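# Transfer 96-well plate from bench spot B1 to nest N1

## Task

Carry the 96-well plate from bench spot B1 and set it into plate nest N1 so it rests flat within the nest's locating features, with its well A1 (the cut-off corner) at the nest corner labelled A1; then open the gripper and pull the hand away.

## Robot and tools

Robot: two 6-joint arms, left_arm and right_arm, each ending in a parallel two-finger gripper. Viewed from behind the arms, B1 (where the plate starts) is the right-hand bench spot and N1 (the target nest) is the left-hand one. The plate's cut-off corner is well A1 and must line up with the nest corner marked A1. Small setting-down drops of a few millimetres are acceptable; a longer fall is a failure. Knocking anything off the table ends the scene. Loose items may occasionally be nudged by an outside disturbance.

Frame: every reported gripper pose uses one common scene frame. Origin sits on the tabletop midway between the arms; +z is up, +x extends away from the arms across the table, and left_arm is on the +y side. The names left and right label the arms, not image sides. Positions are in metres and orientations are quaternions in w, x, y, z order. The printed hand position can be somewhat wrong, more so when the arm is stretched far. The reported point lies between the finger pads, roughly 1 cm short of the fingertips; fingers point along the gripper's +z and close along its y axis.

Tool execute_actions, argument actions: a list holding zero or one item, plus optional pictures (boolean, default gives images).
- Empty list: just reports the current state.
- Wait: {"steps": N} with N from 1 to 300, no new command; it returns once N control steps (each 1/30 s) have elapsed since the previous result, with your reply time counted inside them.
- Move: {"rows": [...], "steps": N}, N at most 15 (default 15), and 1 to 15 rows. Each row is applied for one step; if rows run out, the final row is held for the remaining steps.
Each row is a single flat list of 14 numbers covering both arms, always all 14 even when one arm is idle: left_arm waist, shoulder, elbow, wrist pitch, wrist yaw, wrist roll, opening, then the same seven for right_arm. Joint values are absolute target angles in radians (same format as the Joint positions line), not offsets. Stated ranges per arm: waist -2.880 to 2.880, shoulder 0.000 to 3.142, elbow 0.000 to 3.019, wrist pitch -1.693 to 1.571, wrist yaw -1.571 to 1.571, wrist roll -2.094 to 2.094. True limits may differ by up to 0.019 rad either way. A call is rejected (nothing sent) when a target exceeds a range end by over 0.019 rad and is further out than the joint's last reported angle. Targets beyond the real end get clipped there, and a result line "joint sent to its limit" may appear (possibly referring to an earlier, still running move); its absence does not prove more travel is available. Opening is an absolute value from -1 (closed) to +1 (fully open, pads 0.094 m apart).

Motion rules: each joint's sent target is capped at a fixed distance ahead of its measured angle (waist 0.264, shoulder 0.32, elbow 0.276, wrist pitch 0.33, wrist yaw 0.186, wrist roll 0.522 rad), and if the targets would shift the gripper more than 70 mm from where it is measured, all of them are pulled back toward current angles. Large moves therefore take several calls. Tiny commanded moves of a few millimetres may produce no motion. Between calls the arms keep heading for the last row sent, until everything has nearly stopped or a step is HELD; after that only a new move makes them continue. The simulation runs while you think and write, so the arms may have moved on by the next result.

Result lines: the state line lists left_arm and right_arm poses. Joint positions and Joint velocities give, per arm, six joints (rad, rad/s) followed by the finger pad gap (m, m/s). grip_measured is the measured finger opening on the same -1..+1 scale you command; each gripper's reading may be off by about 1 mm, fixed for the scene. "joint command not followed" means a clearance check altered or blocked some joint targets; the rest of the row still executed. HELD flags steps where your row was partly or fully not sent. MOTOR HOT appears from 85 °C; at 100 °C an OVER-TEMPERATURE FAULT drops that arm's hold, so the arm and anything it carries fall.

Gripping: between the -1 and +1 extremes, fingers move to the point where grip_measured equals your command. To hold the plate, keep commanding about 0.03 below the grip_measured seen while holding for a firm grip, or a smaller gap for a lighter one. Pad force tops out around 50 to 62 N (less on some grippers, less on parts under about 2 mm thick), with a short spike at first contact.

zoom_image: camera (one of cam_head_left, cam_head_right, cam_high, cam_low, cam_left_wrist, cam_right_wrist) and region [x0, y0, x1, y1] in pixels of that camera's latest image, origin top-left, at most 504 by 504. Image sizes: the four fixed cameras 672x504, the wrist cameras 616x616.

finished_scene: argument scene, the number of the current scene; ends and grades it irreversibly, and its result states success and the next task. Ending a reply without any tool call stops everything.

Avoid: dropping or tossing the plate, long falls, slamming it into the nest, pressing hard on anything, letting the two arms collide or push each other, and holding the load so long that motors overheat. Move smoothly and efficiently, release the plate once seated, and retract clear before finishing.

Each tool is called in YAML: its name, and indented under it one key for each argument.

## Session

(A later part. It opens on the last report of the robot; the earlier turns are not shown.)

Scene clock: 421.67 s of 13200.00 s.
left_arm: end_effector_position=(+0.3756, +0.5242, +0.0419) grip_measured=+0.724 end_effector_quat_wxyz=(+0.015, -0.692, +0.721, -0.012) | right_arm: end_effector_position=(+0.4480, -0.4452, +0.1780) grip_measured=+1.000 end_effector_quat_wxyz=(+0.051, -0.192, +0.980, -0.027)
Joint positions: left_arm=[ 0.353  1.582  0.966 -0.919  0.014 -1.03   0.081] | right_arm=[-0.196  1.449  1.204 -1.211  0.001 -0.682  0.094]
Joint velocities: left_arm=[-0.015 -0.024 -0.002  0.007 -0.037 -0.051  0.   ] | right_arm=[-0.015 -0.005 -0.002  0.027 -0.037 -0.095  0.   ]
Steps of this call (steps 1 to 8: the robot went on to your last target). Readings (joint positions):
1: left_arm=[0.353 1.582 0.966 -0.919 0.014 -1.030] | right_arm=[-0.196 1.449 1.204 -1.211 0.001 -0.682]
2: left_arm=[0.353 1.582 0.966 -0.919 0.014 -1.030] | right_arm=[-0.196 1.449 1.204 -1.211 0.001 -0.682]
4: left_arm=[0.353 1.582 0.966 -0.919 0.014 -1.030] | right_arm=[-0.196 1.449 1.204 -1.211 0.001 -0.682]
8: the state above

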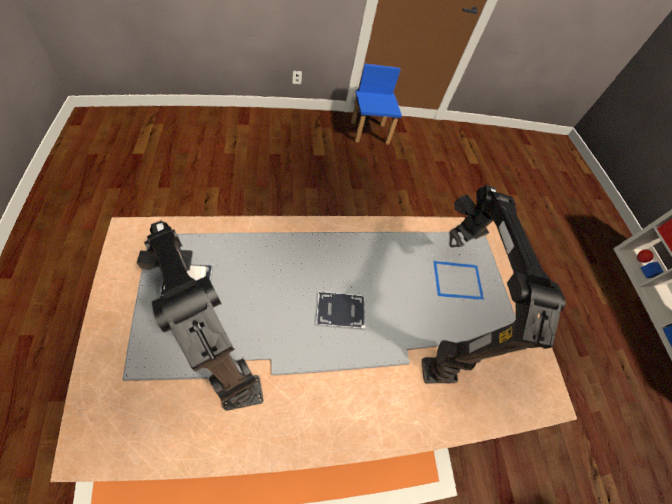

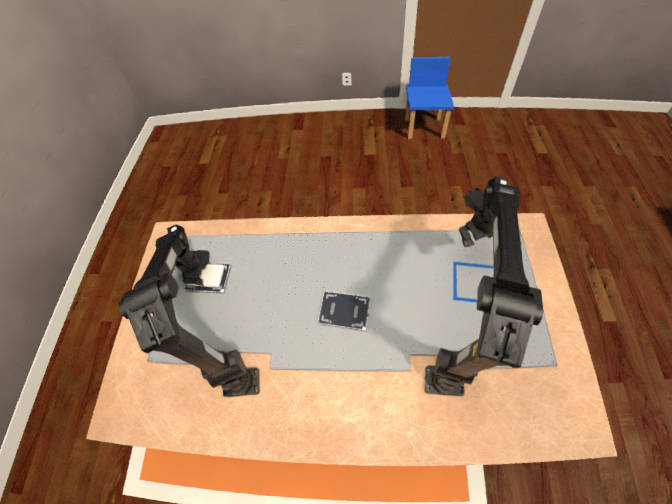

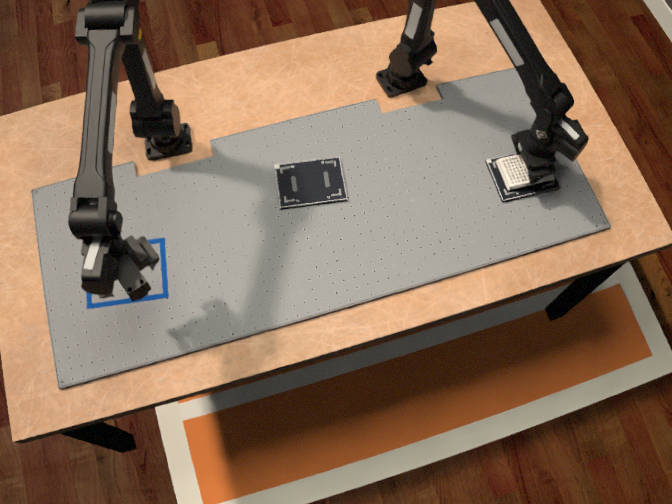

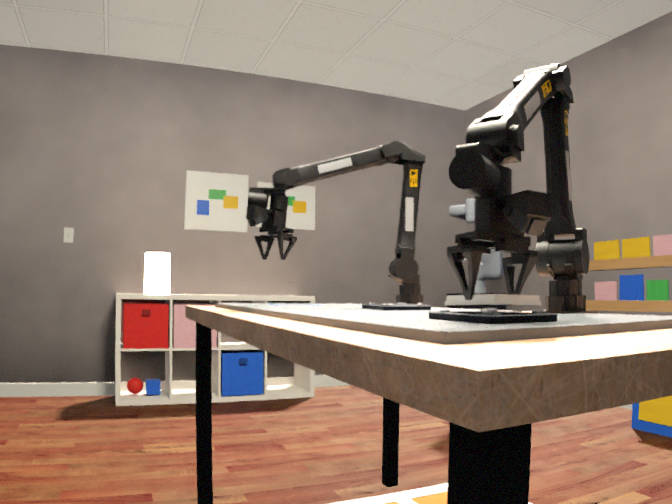

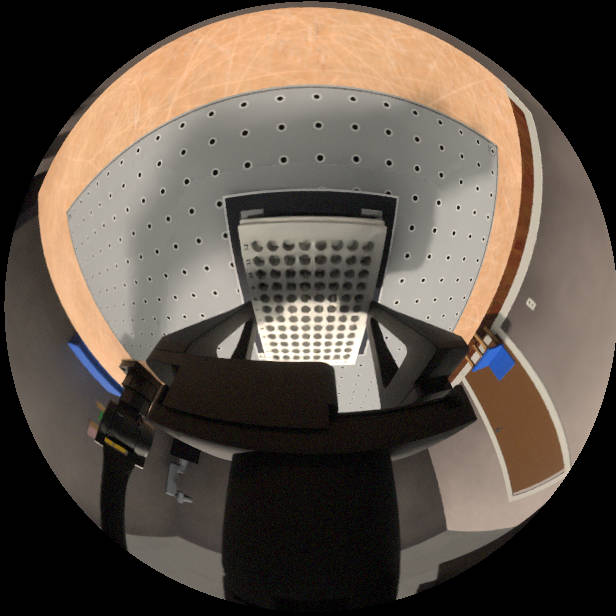

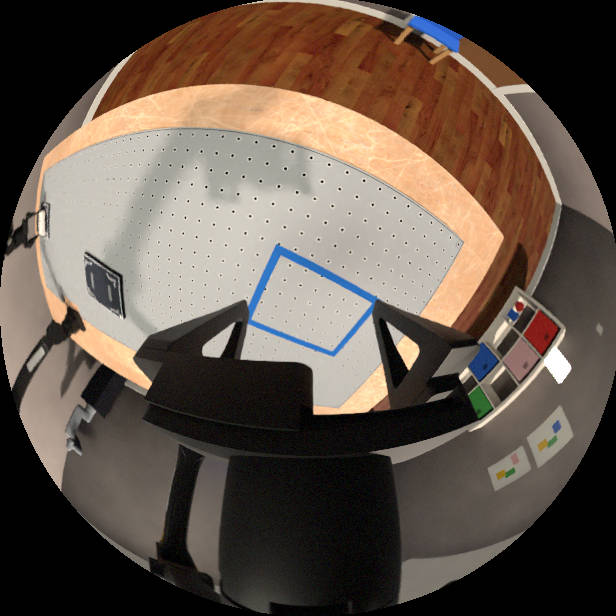

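execute_actions:
  actions: []

Scene clock: 439.10 s of 13200.00 s.
left_arm: end_effector_position=(+0.3756, +0.5242, +0.0419) grip_measured=+0.724 end_effector_quat_wxyz=(+0.015, -0.692, +0.721, -0.012) | right_arm: end_effector_position=(+0.4480, -0.4452, +0.1780) grip_measured=+1.000 end_effector_quat_wxyz=(+0.051, -0.192, +0.980, -0.027)
Joint positions: left_arm=[ 0.353  1.582  0.966 -0.919  0.014 -1.03   0.081] | right_arm=[-0.196  1.449  1.204 -1.211  0.001 -0.682  0.094]
Joint velocities: left_arm=[-0.005  0.005 -0.002 -0.007 -0.066 -0.022  0.   ] | right_arm=[ 0.005 -0.005  0.007 -0.012 -0.066  0.037  0.   ]
Steps of this call (steps 1 to 15: the robot went on to your last target; steps 16 to 90: nothing new was sent; then 14.43 s passed at rest). Readings (joint positions):
1: left_arm=[0.353 1.582 0.966 -0.919 0.014 -1.030] | right_arm=[-0.196 1.449 1.204 -1.211 0.001 -0.682]
2: left_arm=[0.353 1.582 0.966 -0.919 0.014 -1.030] | right_arm=[-0.196 1.449 1.204 -1.211 0.001 -0.682]
4: left_arm=[0.353 1.582 0.966 -0.919 0.014 -1.030] | right_arm=[-0.196 1.449 1.204 -1.211 0.001 -0.682]
8: left_arm=[0.353 1.582 0.966 -0.919 0.014 -1.030] | right_arm=[-0.196 1.449 1.204 -1.211 0.001 -0.682]
90: the state above
All arms were judged still, so your last target was given up. Only a new action makes them travel on or press farther. Fingers that are still opening or closing keep moving.

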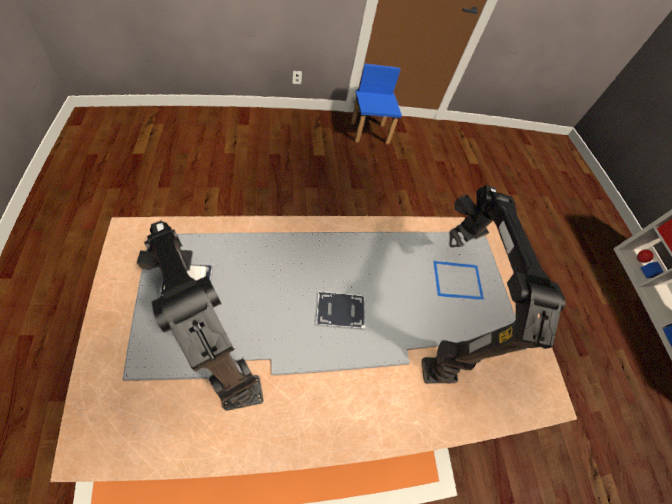

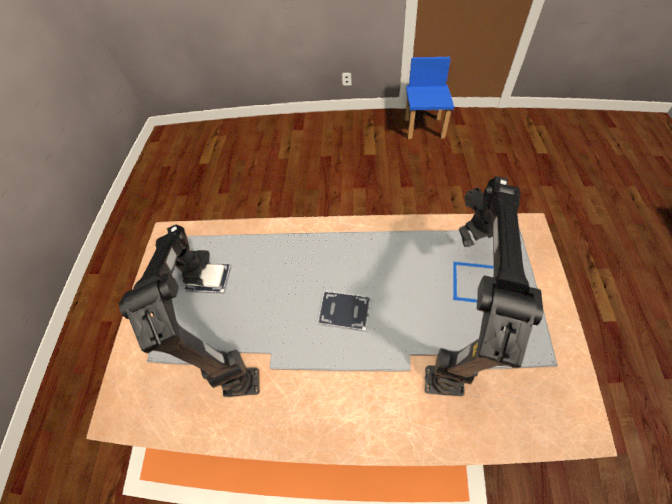

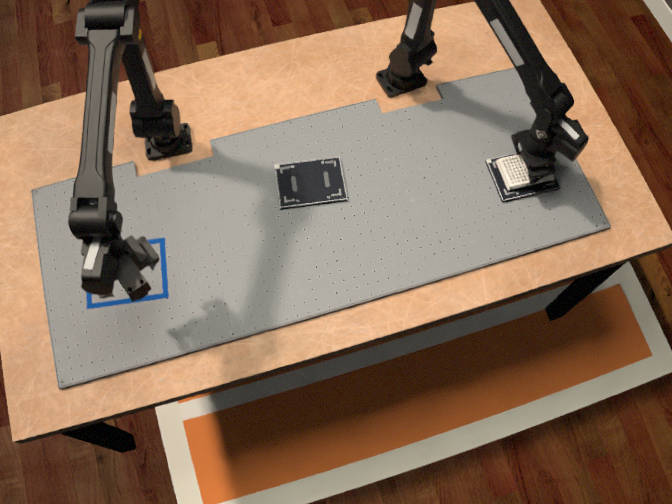

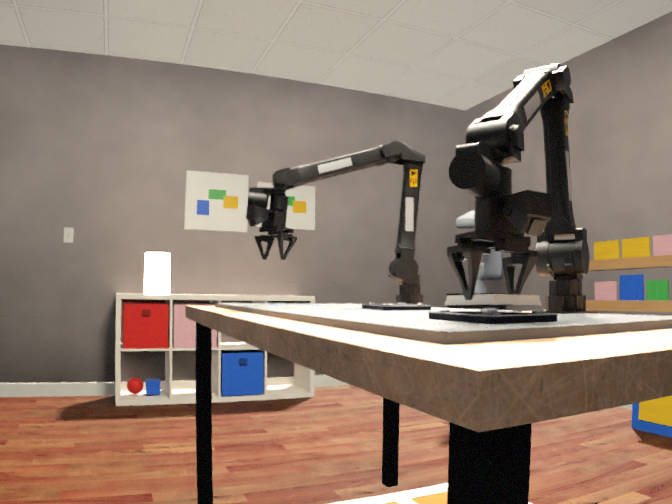

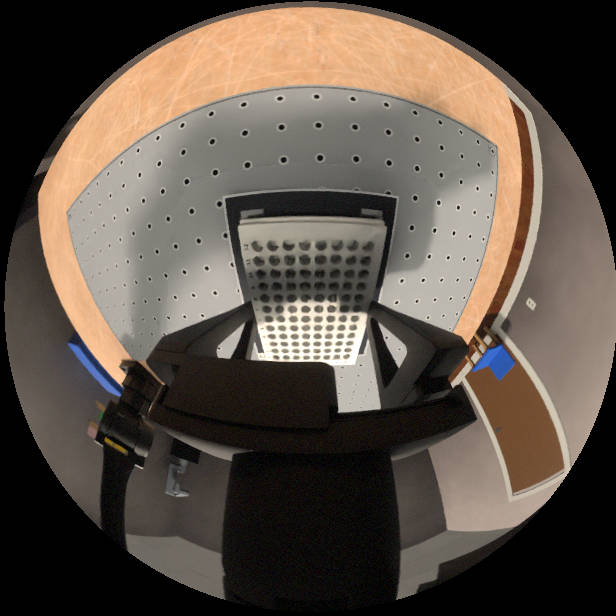

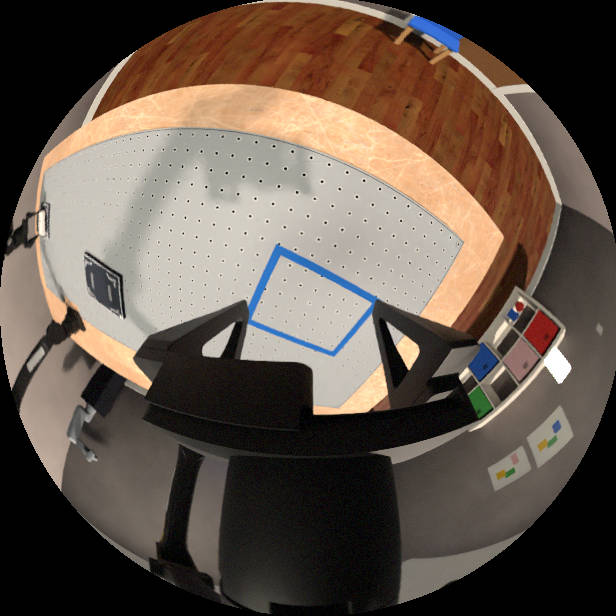

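execute_actions:
  actions:
    - {"rows":[[0.361,1.598,0.963,-0.900,0.018,-1.023,0.705,-0.2,1.45,1.2,-1.2,0,-0.675,1],[0.361,1.600,0.961,-0.897,0.018,-1.023,0.705,-0.2,1.45,1.2,-1.2,0,-0.675,1],[0.361,1.601,0.960,-0.895,0.018,-1.023,0.705,-0.2,1.45,1.2,-1.2,0,-0.675,1],[0.361,1.602,0.959,-0.893,0.018,-1.023,0.705,-0.2,1.45,1.2,-1.2,0,-0.675,1],[0.361,1.603,0.958,-0.891,0.018,-1.023,0.705,-0.2,1.45,1.2,-1.2,0,-0.675,1],[0.361,1.604,0.957,-0.889,0.018,-1.023,0.705,-0.2,1.45,1.2,-1.2,0,-0.675,1],[0.361,1.605,0.957,-0.888,0.018,-1.023,0.705,-0.2,1.45,1.2,-1.2,0,-0.675,1]],"steps":15}
  pictures: true

zoom_image:
  camera: "cam_left_wrist"
  region: [211,170,411,290]

zoom_image:
  camera: "cam_low"
  region: [424,270,564,330]

Scene clock: 447.27 s of 13200.00 s.
left_arm: end_effector_position=(+0.3758, +0.5243, +0.0360) grip_measured=+0.724 end_effector_quat_wxyz=(+0.015, -0.692, +0.721, -0.012) | right_arm: end_effector_position=(+0.4480, -0.4452, +0.1780) grip_measured=+1.000 end_effector_quat_wxyz=(+0.051, -0.192, +0.980, -0.027)
Joint positions: left_arm=[ 0.353  1.593  0.96  -0.903  0.015 -1.03   0.081] | right_arm=[-0.196  1.449  1.204 -1.211  0.001 -0.682  0.094]
Joint velocities: left_arm=[-0.024 -0.005  0.002 -0.012 -0.066 -0.007 -0.001] | right_arm=[ 0.005 -0.005 -0.002 -0.022 -0.007 -0.095  0.   ]
Steps of this call (steps 1 to 90: nothing new was sent; then 4.67 s passed at rest; steps 91 to 105: all 15 steps of this action). Readings (joint positions):
91: left_arm=[0.353 1.582 0.966 -0.918 0.014 -1.030] | right_arm=[-0.196 1.449 1.204 -1.211 0.001 -0.682]
92: left_arm=[0.353 1.583 0.966 -0.917 0.014 -1.030] | right_arm=[-0.196 1.449 1.204 -1.211 0.001 -0.682]
94: left_arm=[0.353 1.584 0.966 -0.912 0.014 -1.030] | right_arm=[-0.196 1.449 1.204 -1.211 0.001 -0.682]
98: left_arm=[0.353 1.589 0.963 -0.904 0.014 -1.030] | right_arm=[-0.196 1.449 1.204 -1.211 0.001 -0.682]
105: the state above

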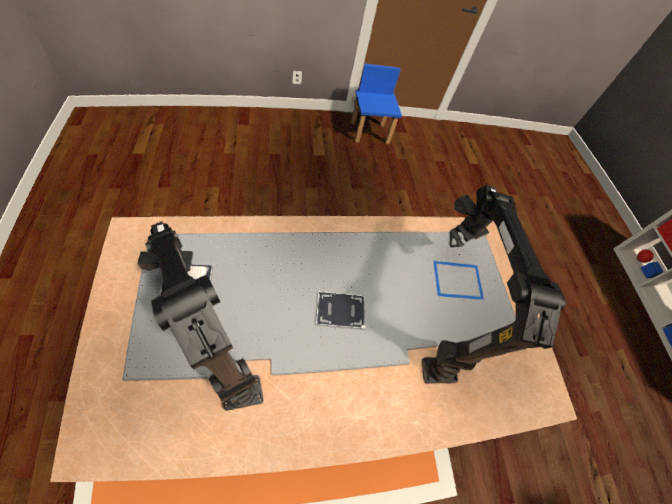

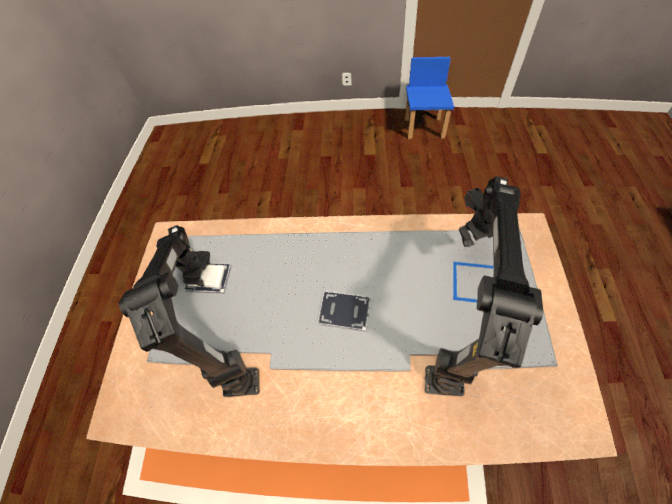

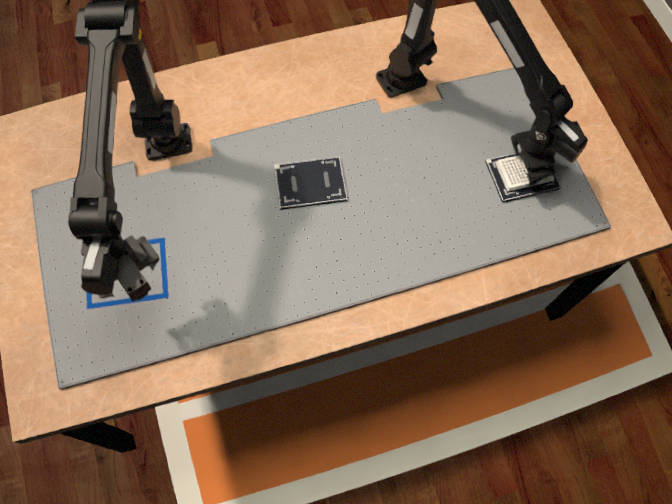

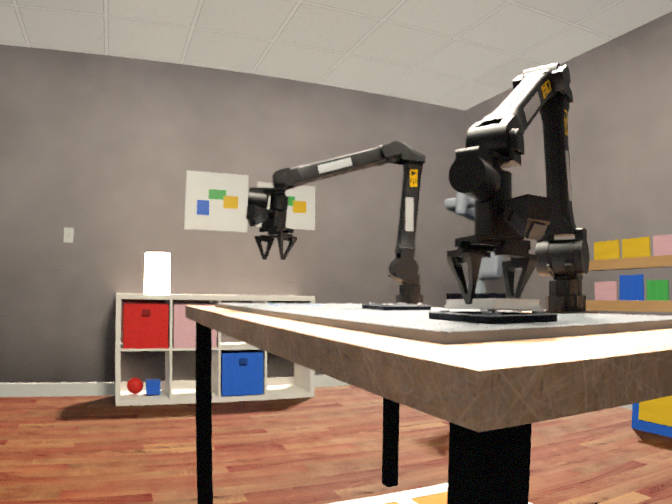

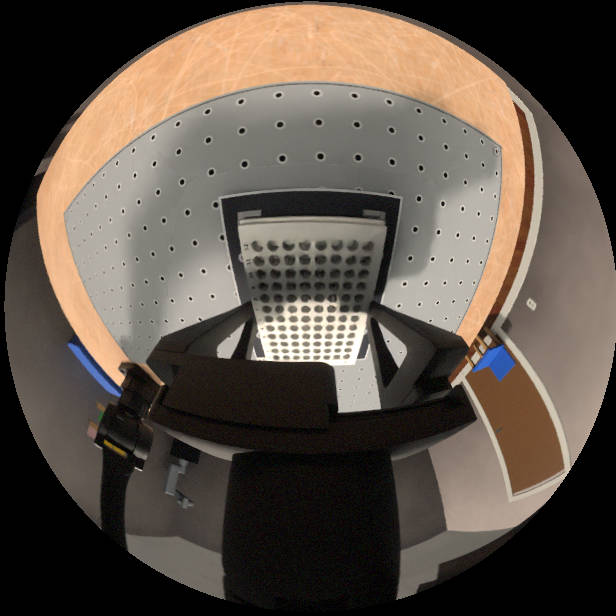

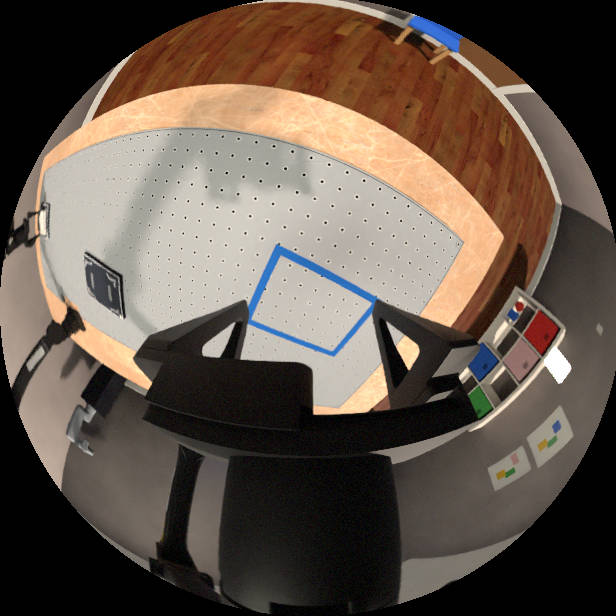

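Region (211, 170, 411, 290) of cam_left_wrist's 616x616 image, scaled by 2.520, with more detail than that image has; it fills the top 302 rows of this view, and the rest is white.

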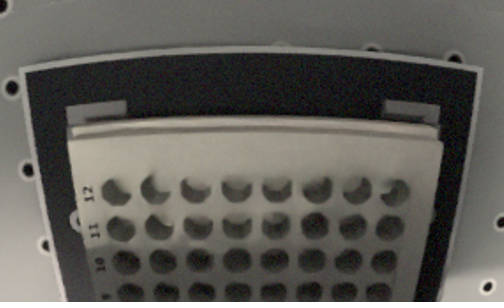

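Region (424, 270, 564, 330) of cam_low's 672x504 image, scaled by 3.600, with more detail than that image has; it fills the top 216 rows of this view, and the rest is white.

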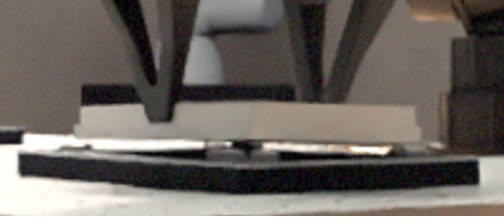

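execute_actions:
  actions:
    - {"rows":[[0.361,1.607,0.956,-0.885,0.018,-1.023,0.705,-0.2,1.45,1.2,-1.2,0,-0.675,1],[0.361,1.609,0.954,-0.882,0.018,-1.023,0.705,-0.2,1.45,1.2,-1.2,0,-0.675,1],[0.361,1.611,0.953,-0.879,0.018,-1.023,0.705,-0.2,1.45,1.2,-1.2,0,-0.675,1],[0.361,1.612,0.952,-0.877,0.018,-1.023,0.705,-0.2,1.45,1.2,-1.2,0,-0.675,1],[0.361,1.613,0.951,-0.875,0.018,-1.023,0.705,-0.2,1.45,1.2,-1.2,0,-0.675,1],[0.361,1.614,0.950,-0.873,0.018,-1.023,0.705,-0.2,1.45,1.2,-1.2,0,-0.675,1],[0.361,1.615,0.949,-0.871,0.018,-1.023,0.705,-0.2,1.45,1.2,-1.2,0,-0.675,1]],"steps":15}
  pictures: true

zoom_image:
  camera: "cam_left_wrist"
  region: [211,170,411,290]

zoom_image:
  camera: "cam_low"
  region: [424,270,564,330]

Scene clock: 454.27 s of 13200.00 s.
left_arm: end_effector_position=(+0.3768, +0.5247, +0.0329) grip_measured=+0.724 end_effector_quat_wxyz=(+0.018, -0.692, +0.721, -0.012) | right_arm: end_effector_position=(+0.4480, -0.4452, +0.1780) grip_measured=+1.000 end_effector_quat_wxyz=(+0.051, -0.192, +0.980, -0.027)
Joint positions: left_arm=[ 0.353  1.598  0.956 -0.888  0.015 -1.03   0.081] | right_arm=[-0.196  1.449  1.204 -1.211  0.001 -0.682  0.094]
Joint velocities: left_arm=[-0.015 -0.005 -0.012 -0.007 -0.022  0.051  0.001] | right_arm=[-0.015  0.005 -0.012  0.017 -0.022 -0.022  0.   ]
Steps of this call (steps 1 to 15: the robot went on to your last target; steps 16 to 90: nothing new was sent; then 3.50 s passed at rest; steps 91 to 105: all 15 steps of this action). Readings (joint positions):
91: left_arm=[0.353 1.593 0.960 -0.902 0.015 -1.030] | right_arm=[-0.196 1.449 1.204 -1.211 0.001 -0.682]
92: left_arm=[0.353 1.593 0.960 -0.901 0.015 -1.030] | right_arm=[-0.196 1.449 1.204 -1.211 0.001 -0.682]
94: left_arm=[0.353 1.594 0.960 -0.897 0.015 -1.030] | right_arm=[-0.196 1.449 1.204 -1.211 0.001 -0.682]
98: left_arm=[0.353 1.598 0.956 -0.888 0.015 -1.030] | right_arm=[-0.196 1.449 1.204 -1.211 0.001 -0.682]
105: the state above

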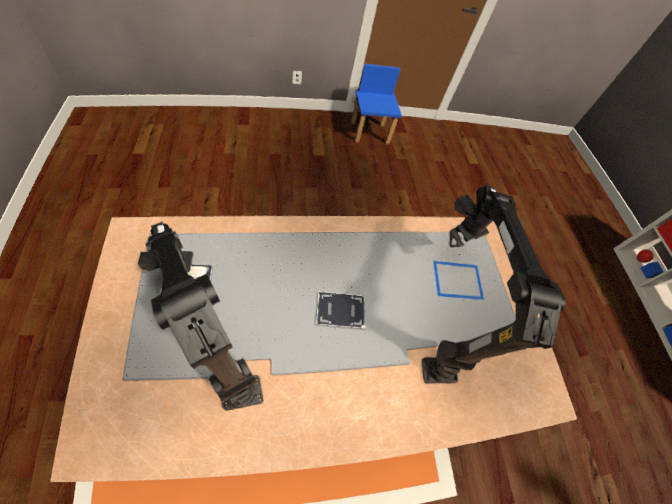

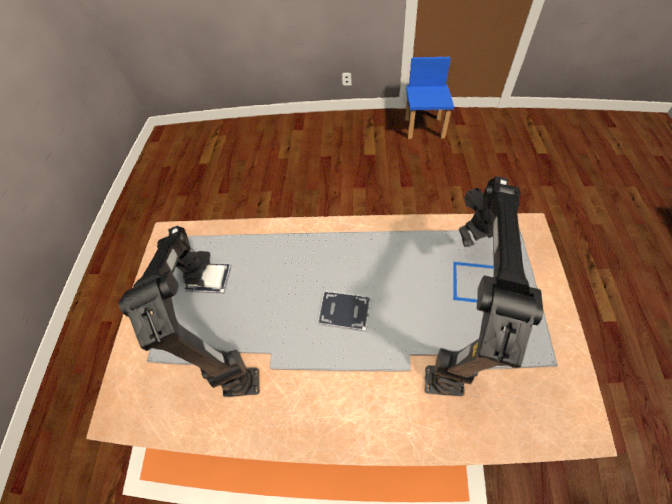

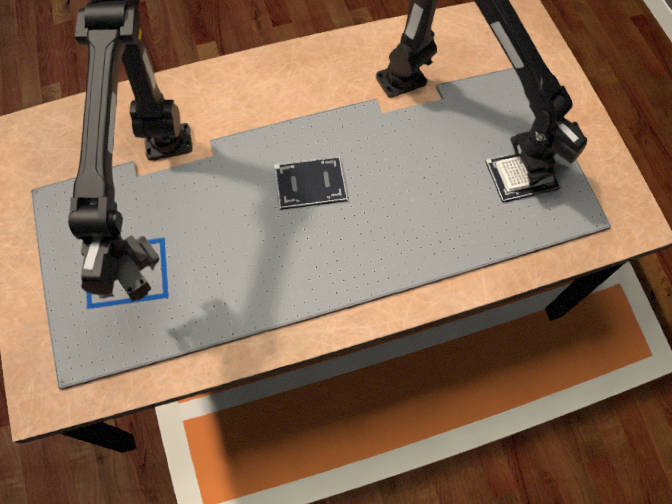

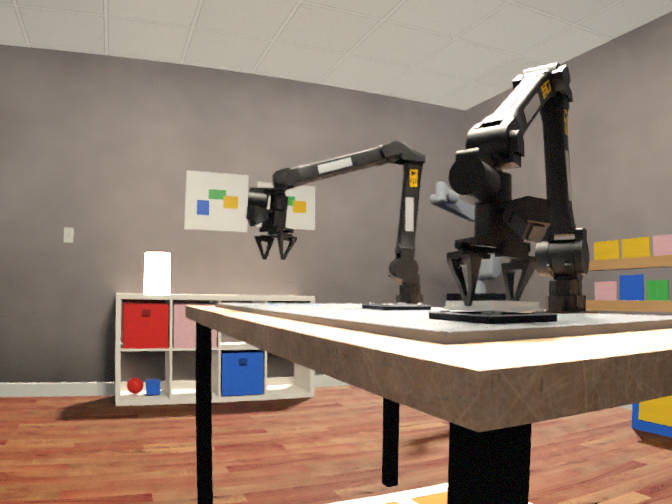

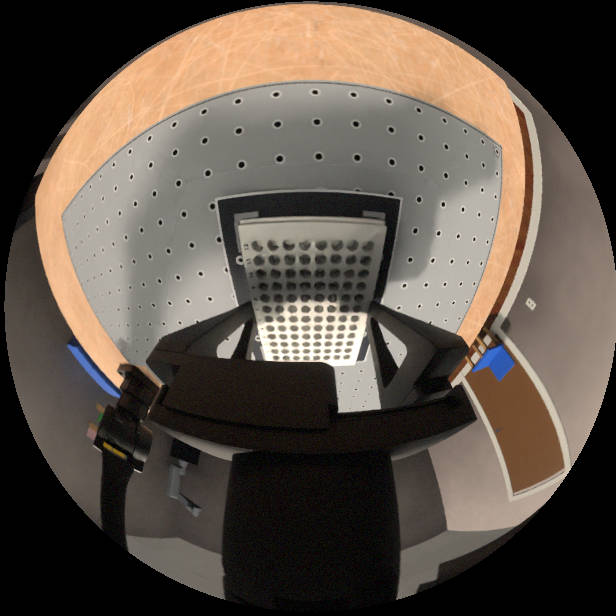

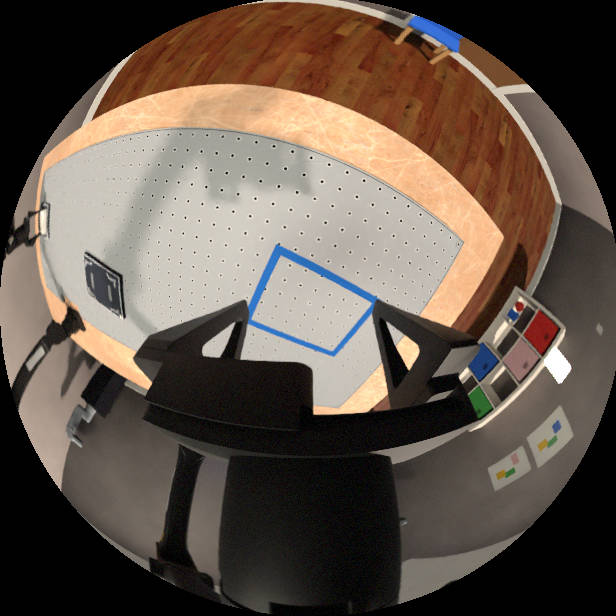

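Region (211, 170, 411, 290) of cam_left_wrist's 616x616 image, scaled by 2.520, with more detail than that image has; it fills the top 302 rows of this view, and the rest is white.

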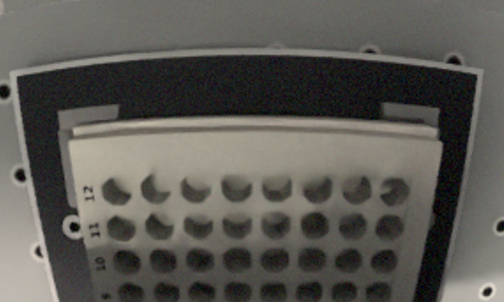

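Region (424, 270, 564, 330) of cam_low's 672x504 image, scaled by 3.600, with more detail than that image has; it fills the top 216 rows of this view, and the rest is white.

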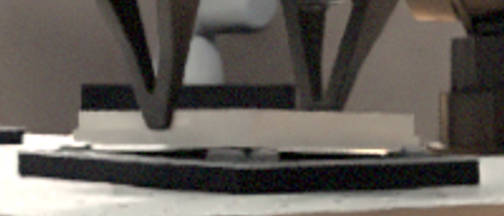

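execute_actions:
  actions:
    - {"rows":[[0.361,1.604,0.956,-0.890,0.018,-1.023,0.705,-0.2,1.45,1.2,-1.2,0,-0.675,1],[0.361,1.604,0.956,-0.898,0.018,-1.023,0.705,-0.2,1.45,1.2,-1.2,0,-0.675,1],[0.361,1.604,0.956,-0.902,0.018,-1.023,0.705,-0.2,1.45,1.2,-1.2,0,-0.675,1],[0.361,1.604,0.956,-0.905,0.018,-1.023,0.705,-0.2,1.45,1.2,-1.2,0,-0.675,1],[0.361,1.604,0.956,-0.907,0.018,-1.023,0.705,-0.2,1.45,1.2,-1.2,0,-0.675,1]],"steps":12}
  pictures: true

zoom_image:
  camera: "cam_left_wrist"
  region: [211,170,411,290]

zoom_image:
  camera: "cam_low"
  region: [424,270,564,330]

Scene clock: 460.80 s of 13200.00 s.
left_arm: end_effector_position=(+0.3764, +0.5243, +0.0329) grip_measured=+0.724 end_effector_quat_wxyz=(+0.017, -0.692, +0.721, -0.013) | right_arm: end_effector_position=(+0.4480, -0.4452, +0.1780) grip_measured=+1.000 end_effector_quat_wxyz=(+0.051, -0.192, +0.980, -0.027)
Joint positions: left_arm=[ 0.353  1.598  0.956 -0.89   0.016 -1.03   0.081] | right_arm=[-0.196  1.449  1.204 -1.211  0.001 -0.682  0.094]
Joint velocities: left_arm=[ 0.015 -0.005 -0.017  0.002 -0.037  0.037  0.   ] | right_arm=[-0.015 -0.024  0.007 -0.017  0.022 -0.022  0.   ]
Steps of this call (steps 1 to 15: the robot went on to your last target; steps 16 to 90: nothing new was sent; then 3.13 s passed at rest; steps 91 to 102: all 12 steps of this action). Readings (joint positions):
91: left_arm=[0.353 1.598 0.956 -0.888 0.015 -1.030] | right_arm=[-0.196 1.449 1.204 -1.211 0.001 -0.682]
92: left_arm=[0.353 1.598 0.956 -0.888 0.015 -1.030] | right_arm=[-0.196 1.449 1.204 -1.211 0.001 -0.682]
94: left_arm=[0.353 1.598 0.956 -0.890 0.015 -1.030] | right_arm=[-0.196 1.449 1.204 -1.211 0.001 -0.682]
98: left_arm=[0.353 1.598 0.956 -0.890 0.016 -1.030] | right_arm=[-0.196 1.449 1.204 -1.211 0.001 -0.682]
102: the state above

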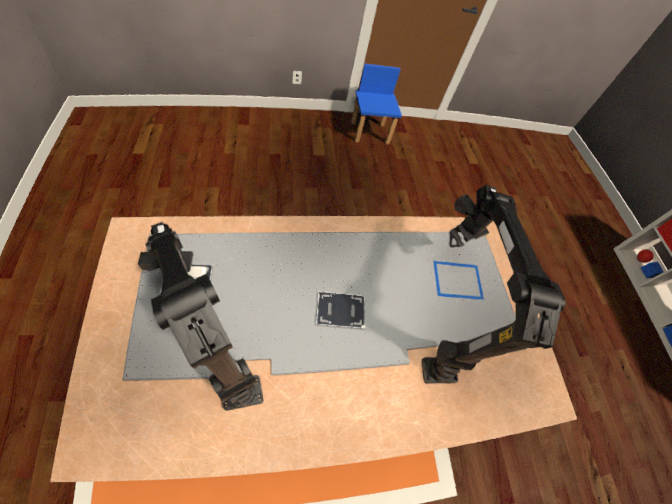

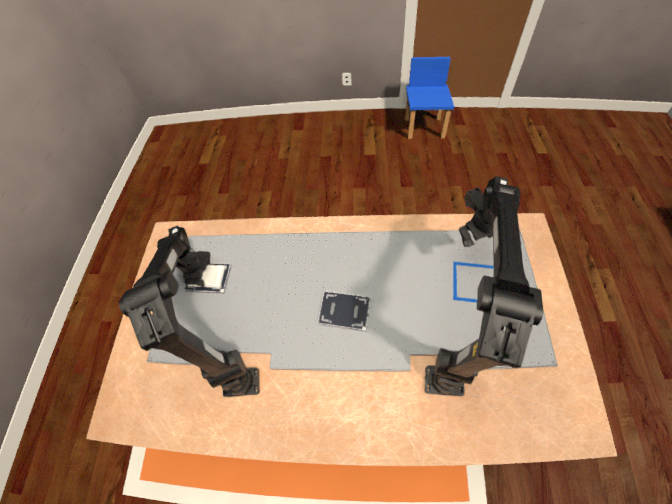

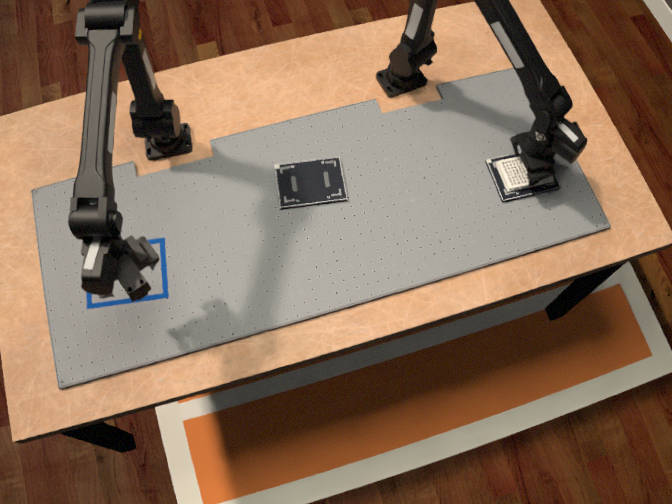

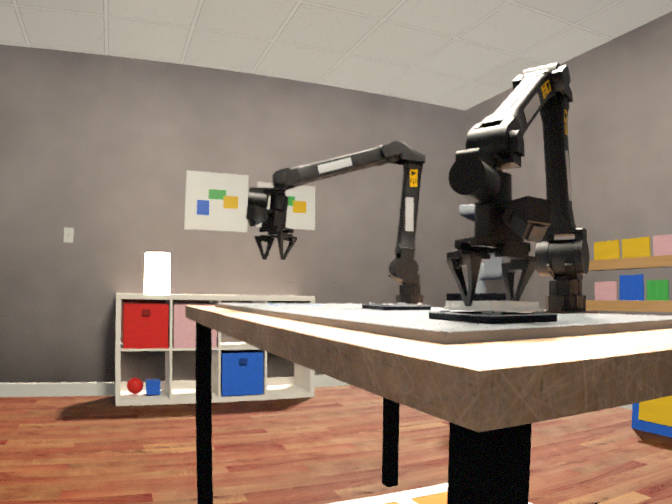

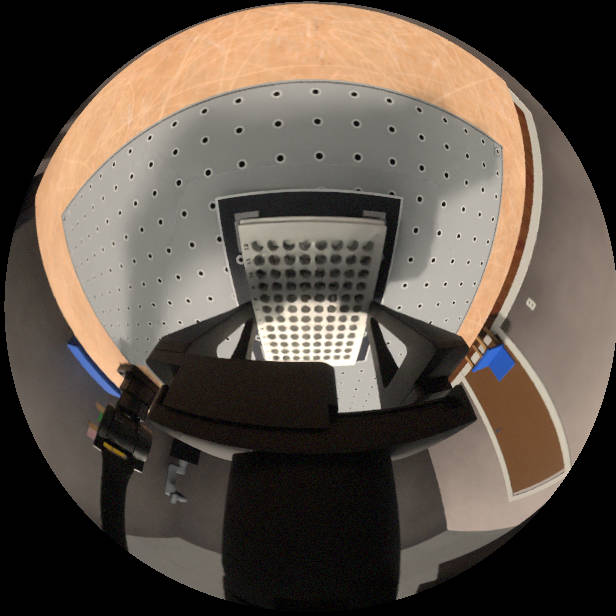

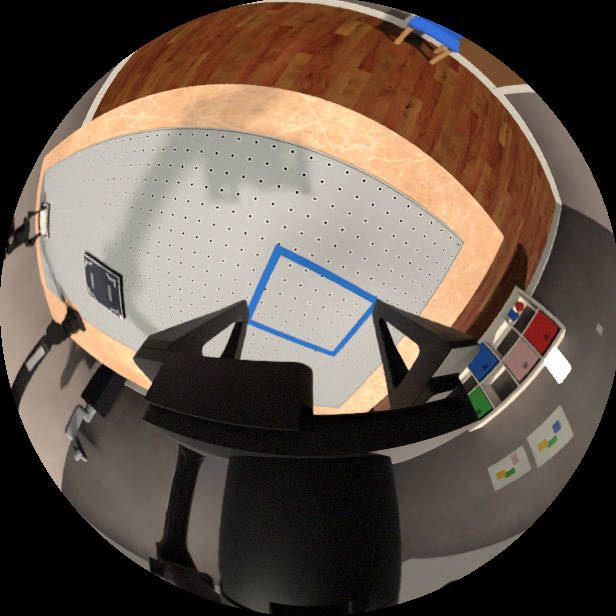

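Region (211, 170, 411, 290) of cam_left_wrist's 616x616 image, scaled by 2.520, with more detail than that image has; it fills the top 302 rows of this view, and the rest is white.

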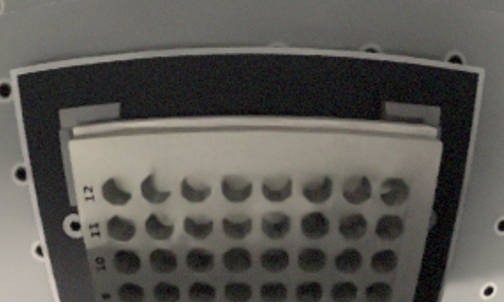

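Region (424, 270, 564, 330) of cam_low's 672x504 image, scaled by 3.600, with more detail than that image has; it fills the top 216 rows of this view, and the rest is white.

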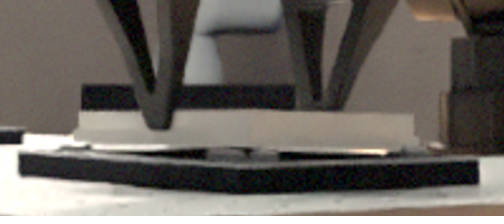

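execute_actions:
  actions:
    - {"rows":[[0.361,1.590,0.966,-0.906,0.018,-1.023,0.705,-0.2,1.45,1.2,-1.2,0,-0.675,1],[0.361,1.586,0.970,-0.908,0.018,-1.023,0.705,-0.2,1.45,1.2,-1.2,0,-0.675,1],[0.361,1.584,0.970,-0.910,0.018,-1.023,0.705,-0.2,1.45,1.2,-1.2,0,-0.675,1],[0.361,1.584,0.970,-0.911,0.018,-1.023,0.705,-0.2,1.45,1.2,-1.2,0,-0.675,1],[0.361,1.584,0.970,-0.912,0.018,-1.023,0.705,-0.2,1.45,1.2,-1.2,0,-0.675,1]],"steps":12}
  pictures: true

zoom_image:
  camera: "cam_left_wrist"
  region: [211,170,411,290]

zoom_image:
  camera: "cam_low"
  region: [424,270,564,330]

Scene clock: 467.77 s of 13200.00 s.
left_arm: end_effector_position=(+0.3762, +0.5242, +0.0329) grip_measured=+0.724 end_effector_quat_wxyz=(+0.016, -0.692, +0.721, -0.013) | right_arm: end_effector_position=(+0.4480, -0.4452, +0.1780) grip_measured=+1.000 end_effector_quat_wxyz=(+0.051, -0.192, +0.980, -0.027)
Joint positions: left_arm=[ 0.353  1.598  0.956 -0.891  0.016 -1.03   0.081] | right_arm=[-0.196  1.449  1.204 -1.211  0.001 -0.682  0.094]
Joint velocities: left_arm=[-0.005 -0.005 -0.007 -0.002 -0.022  0.037 -0.001] | right_arm=[-0.015 -0.024 -0.017 -0.012 -0.051  0.095  0.   ]
Steps of this call (steps 1 to 15: the robot went on to your last target; steps 16 to 90: nothing new was sent; then 3.57 s passed at rest; steps 91 to 102: all 12 steps of this action). Readings (joint positions):
91: left_arm=[0.353 1.598 0.956 -0.890 0.016 -1.030] | right_arm=[-0.196 1.449 1.204 -1.211 0.001 -0.682]
92: left_arm=[0.353 1.598 0.956 -0.890 0.016 -1.030] | right_arm=[-0.196 1.449 1.204 -1.211 0.001 -0.682]
94: left_arm=[0.353 1.598 0.956 -0.891 0.016 -1.030] | right_arm=[-0.196 1.449 1.204 -1.211 0.001 -0.682]
98: left_arm=[0.353 1.598 0.956 -0.891 0.016 -1.030] | right_arm=[-0.196 1.449 1.204 -1.211 0.001 -0.682]
102: the state above

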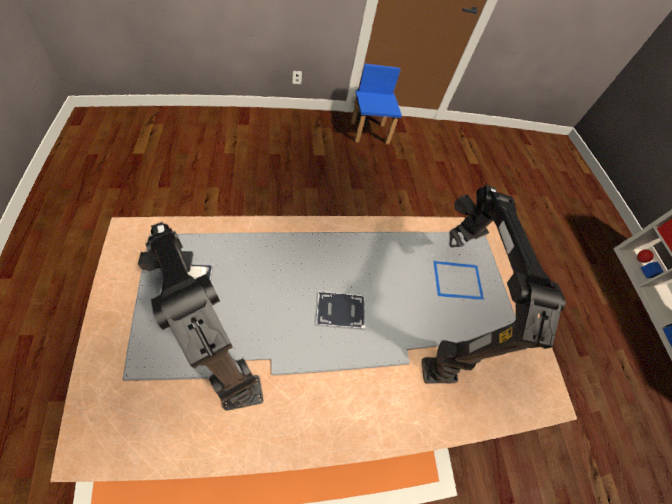

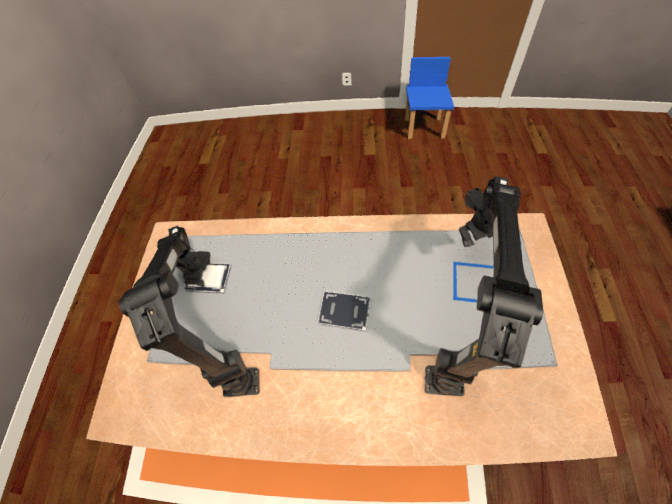

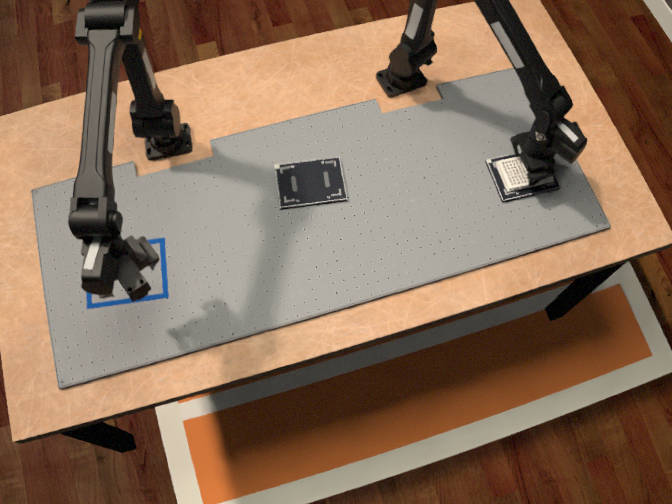

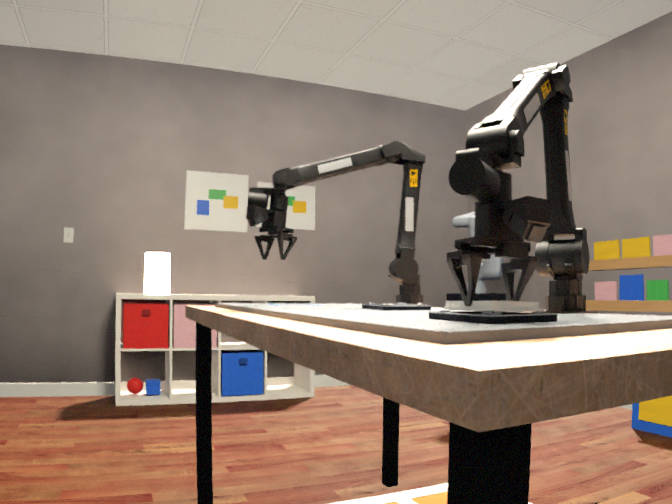

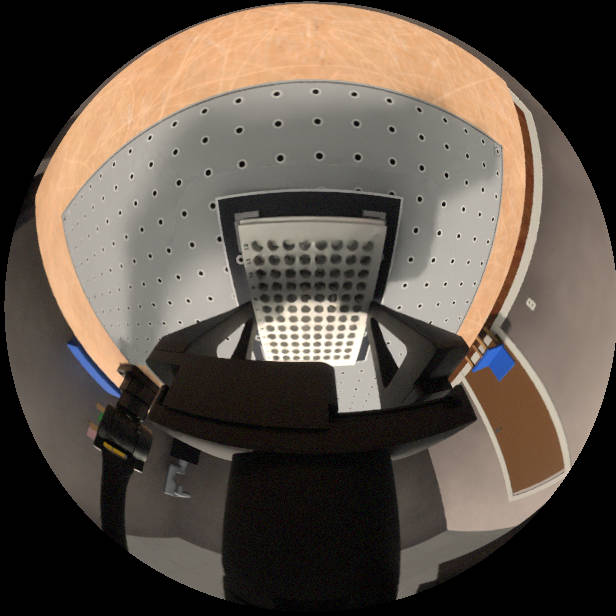

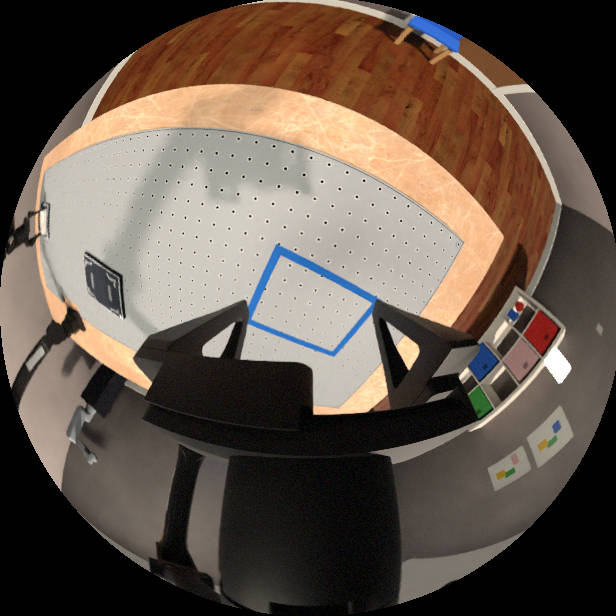

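Region (211, 170, 411, 290) of cam_left_wrist's 616x616 image, scaled by 2.520, with more detail than that image has; it fills the top 302 rows of this view, and the rest is white.

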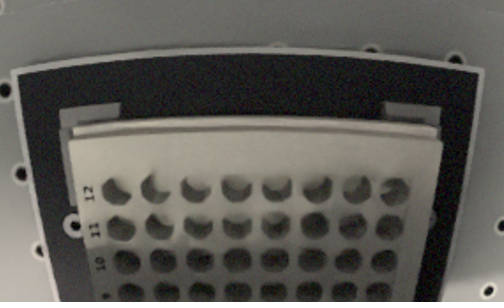

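Region (424, 270, 564, 330) of cam_low's 672x504 image, scaled by 3.600, with more detail than that image has; it fills the top 216 rows of this view, and the rest is white.

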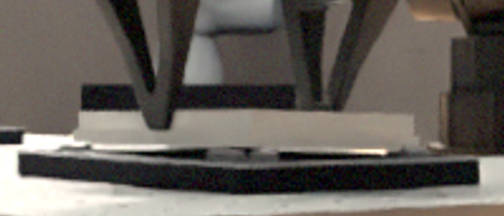

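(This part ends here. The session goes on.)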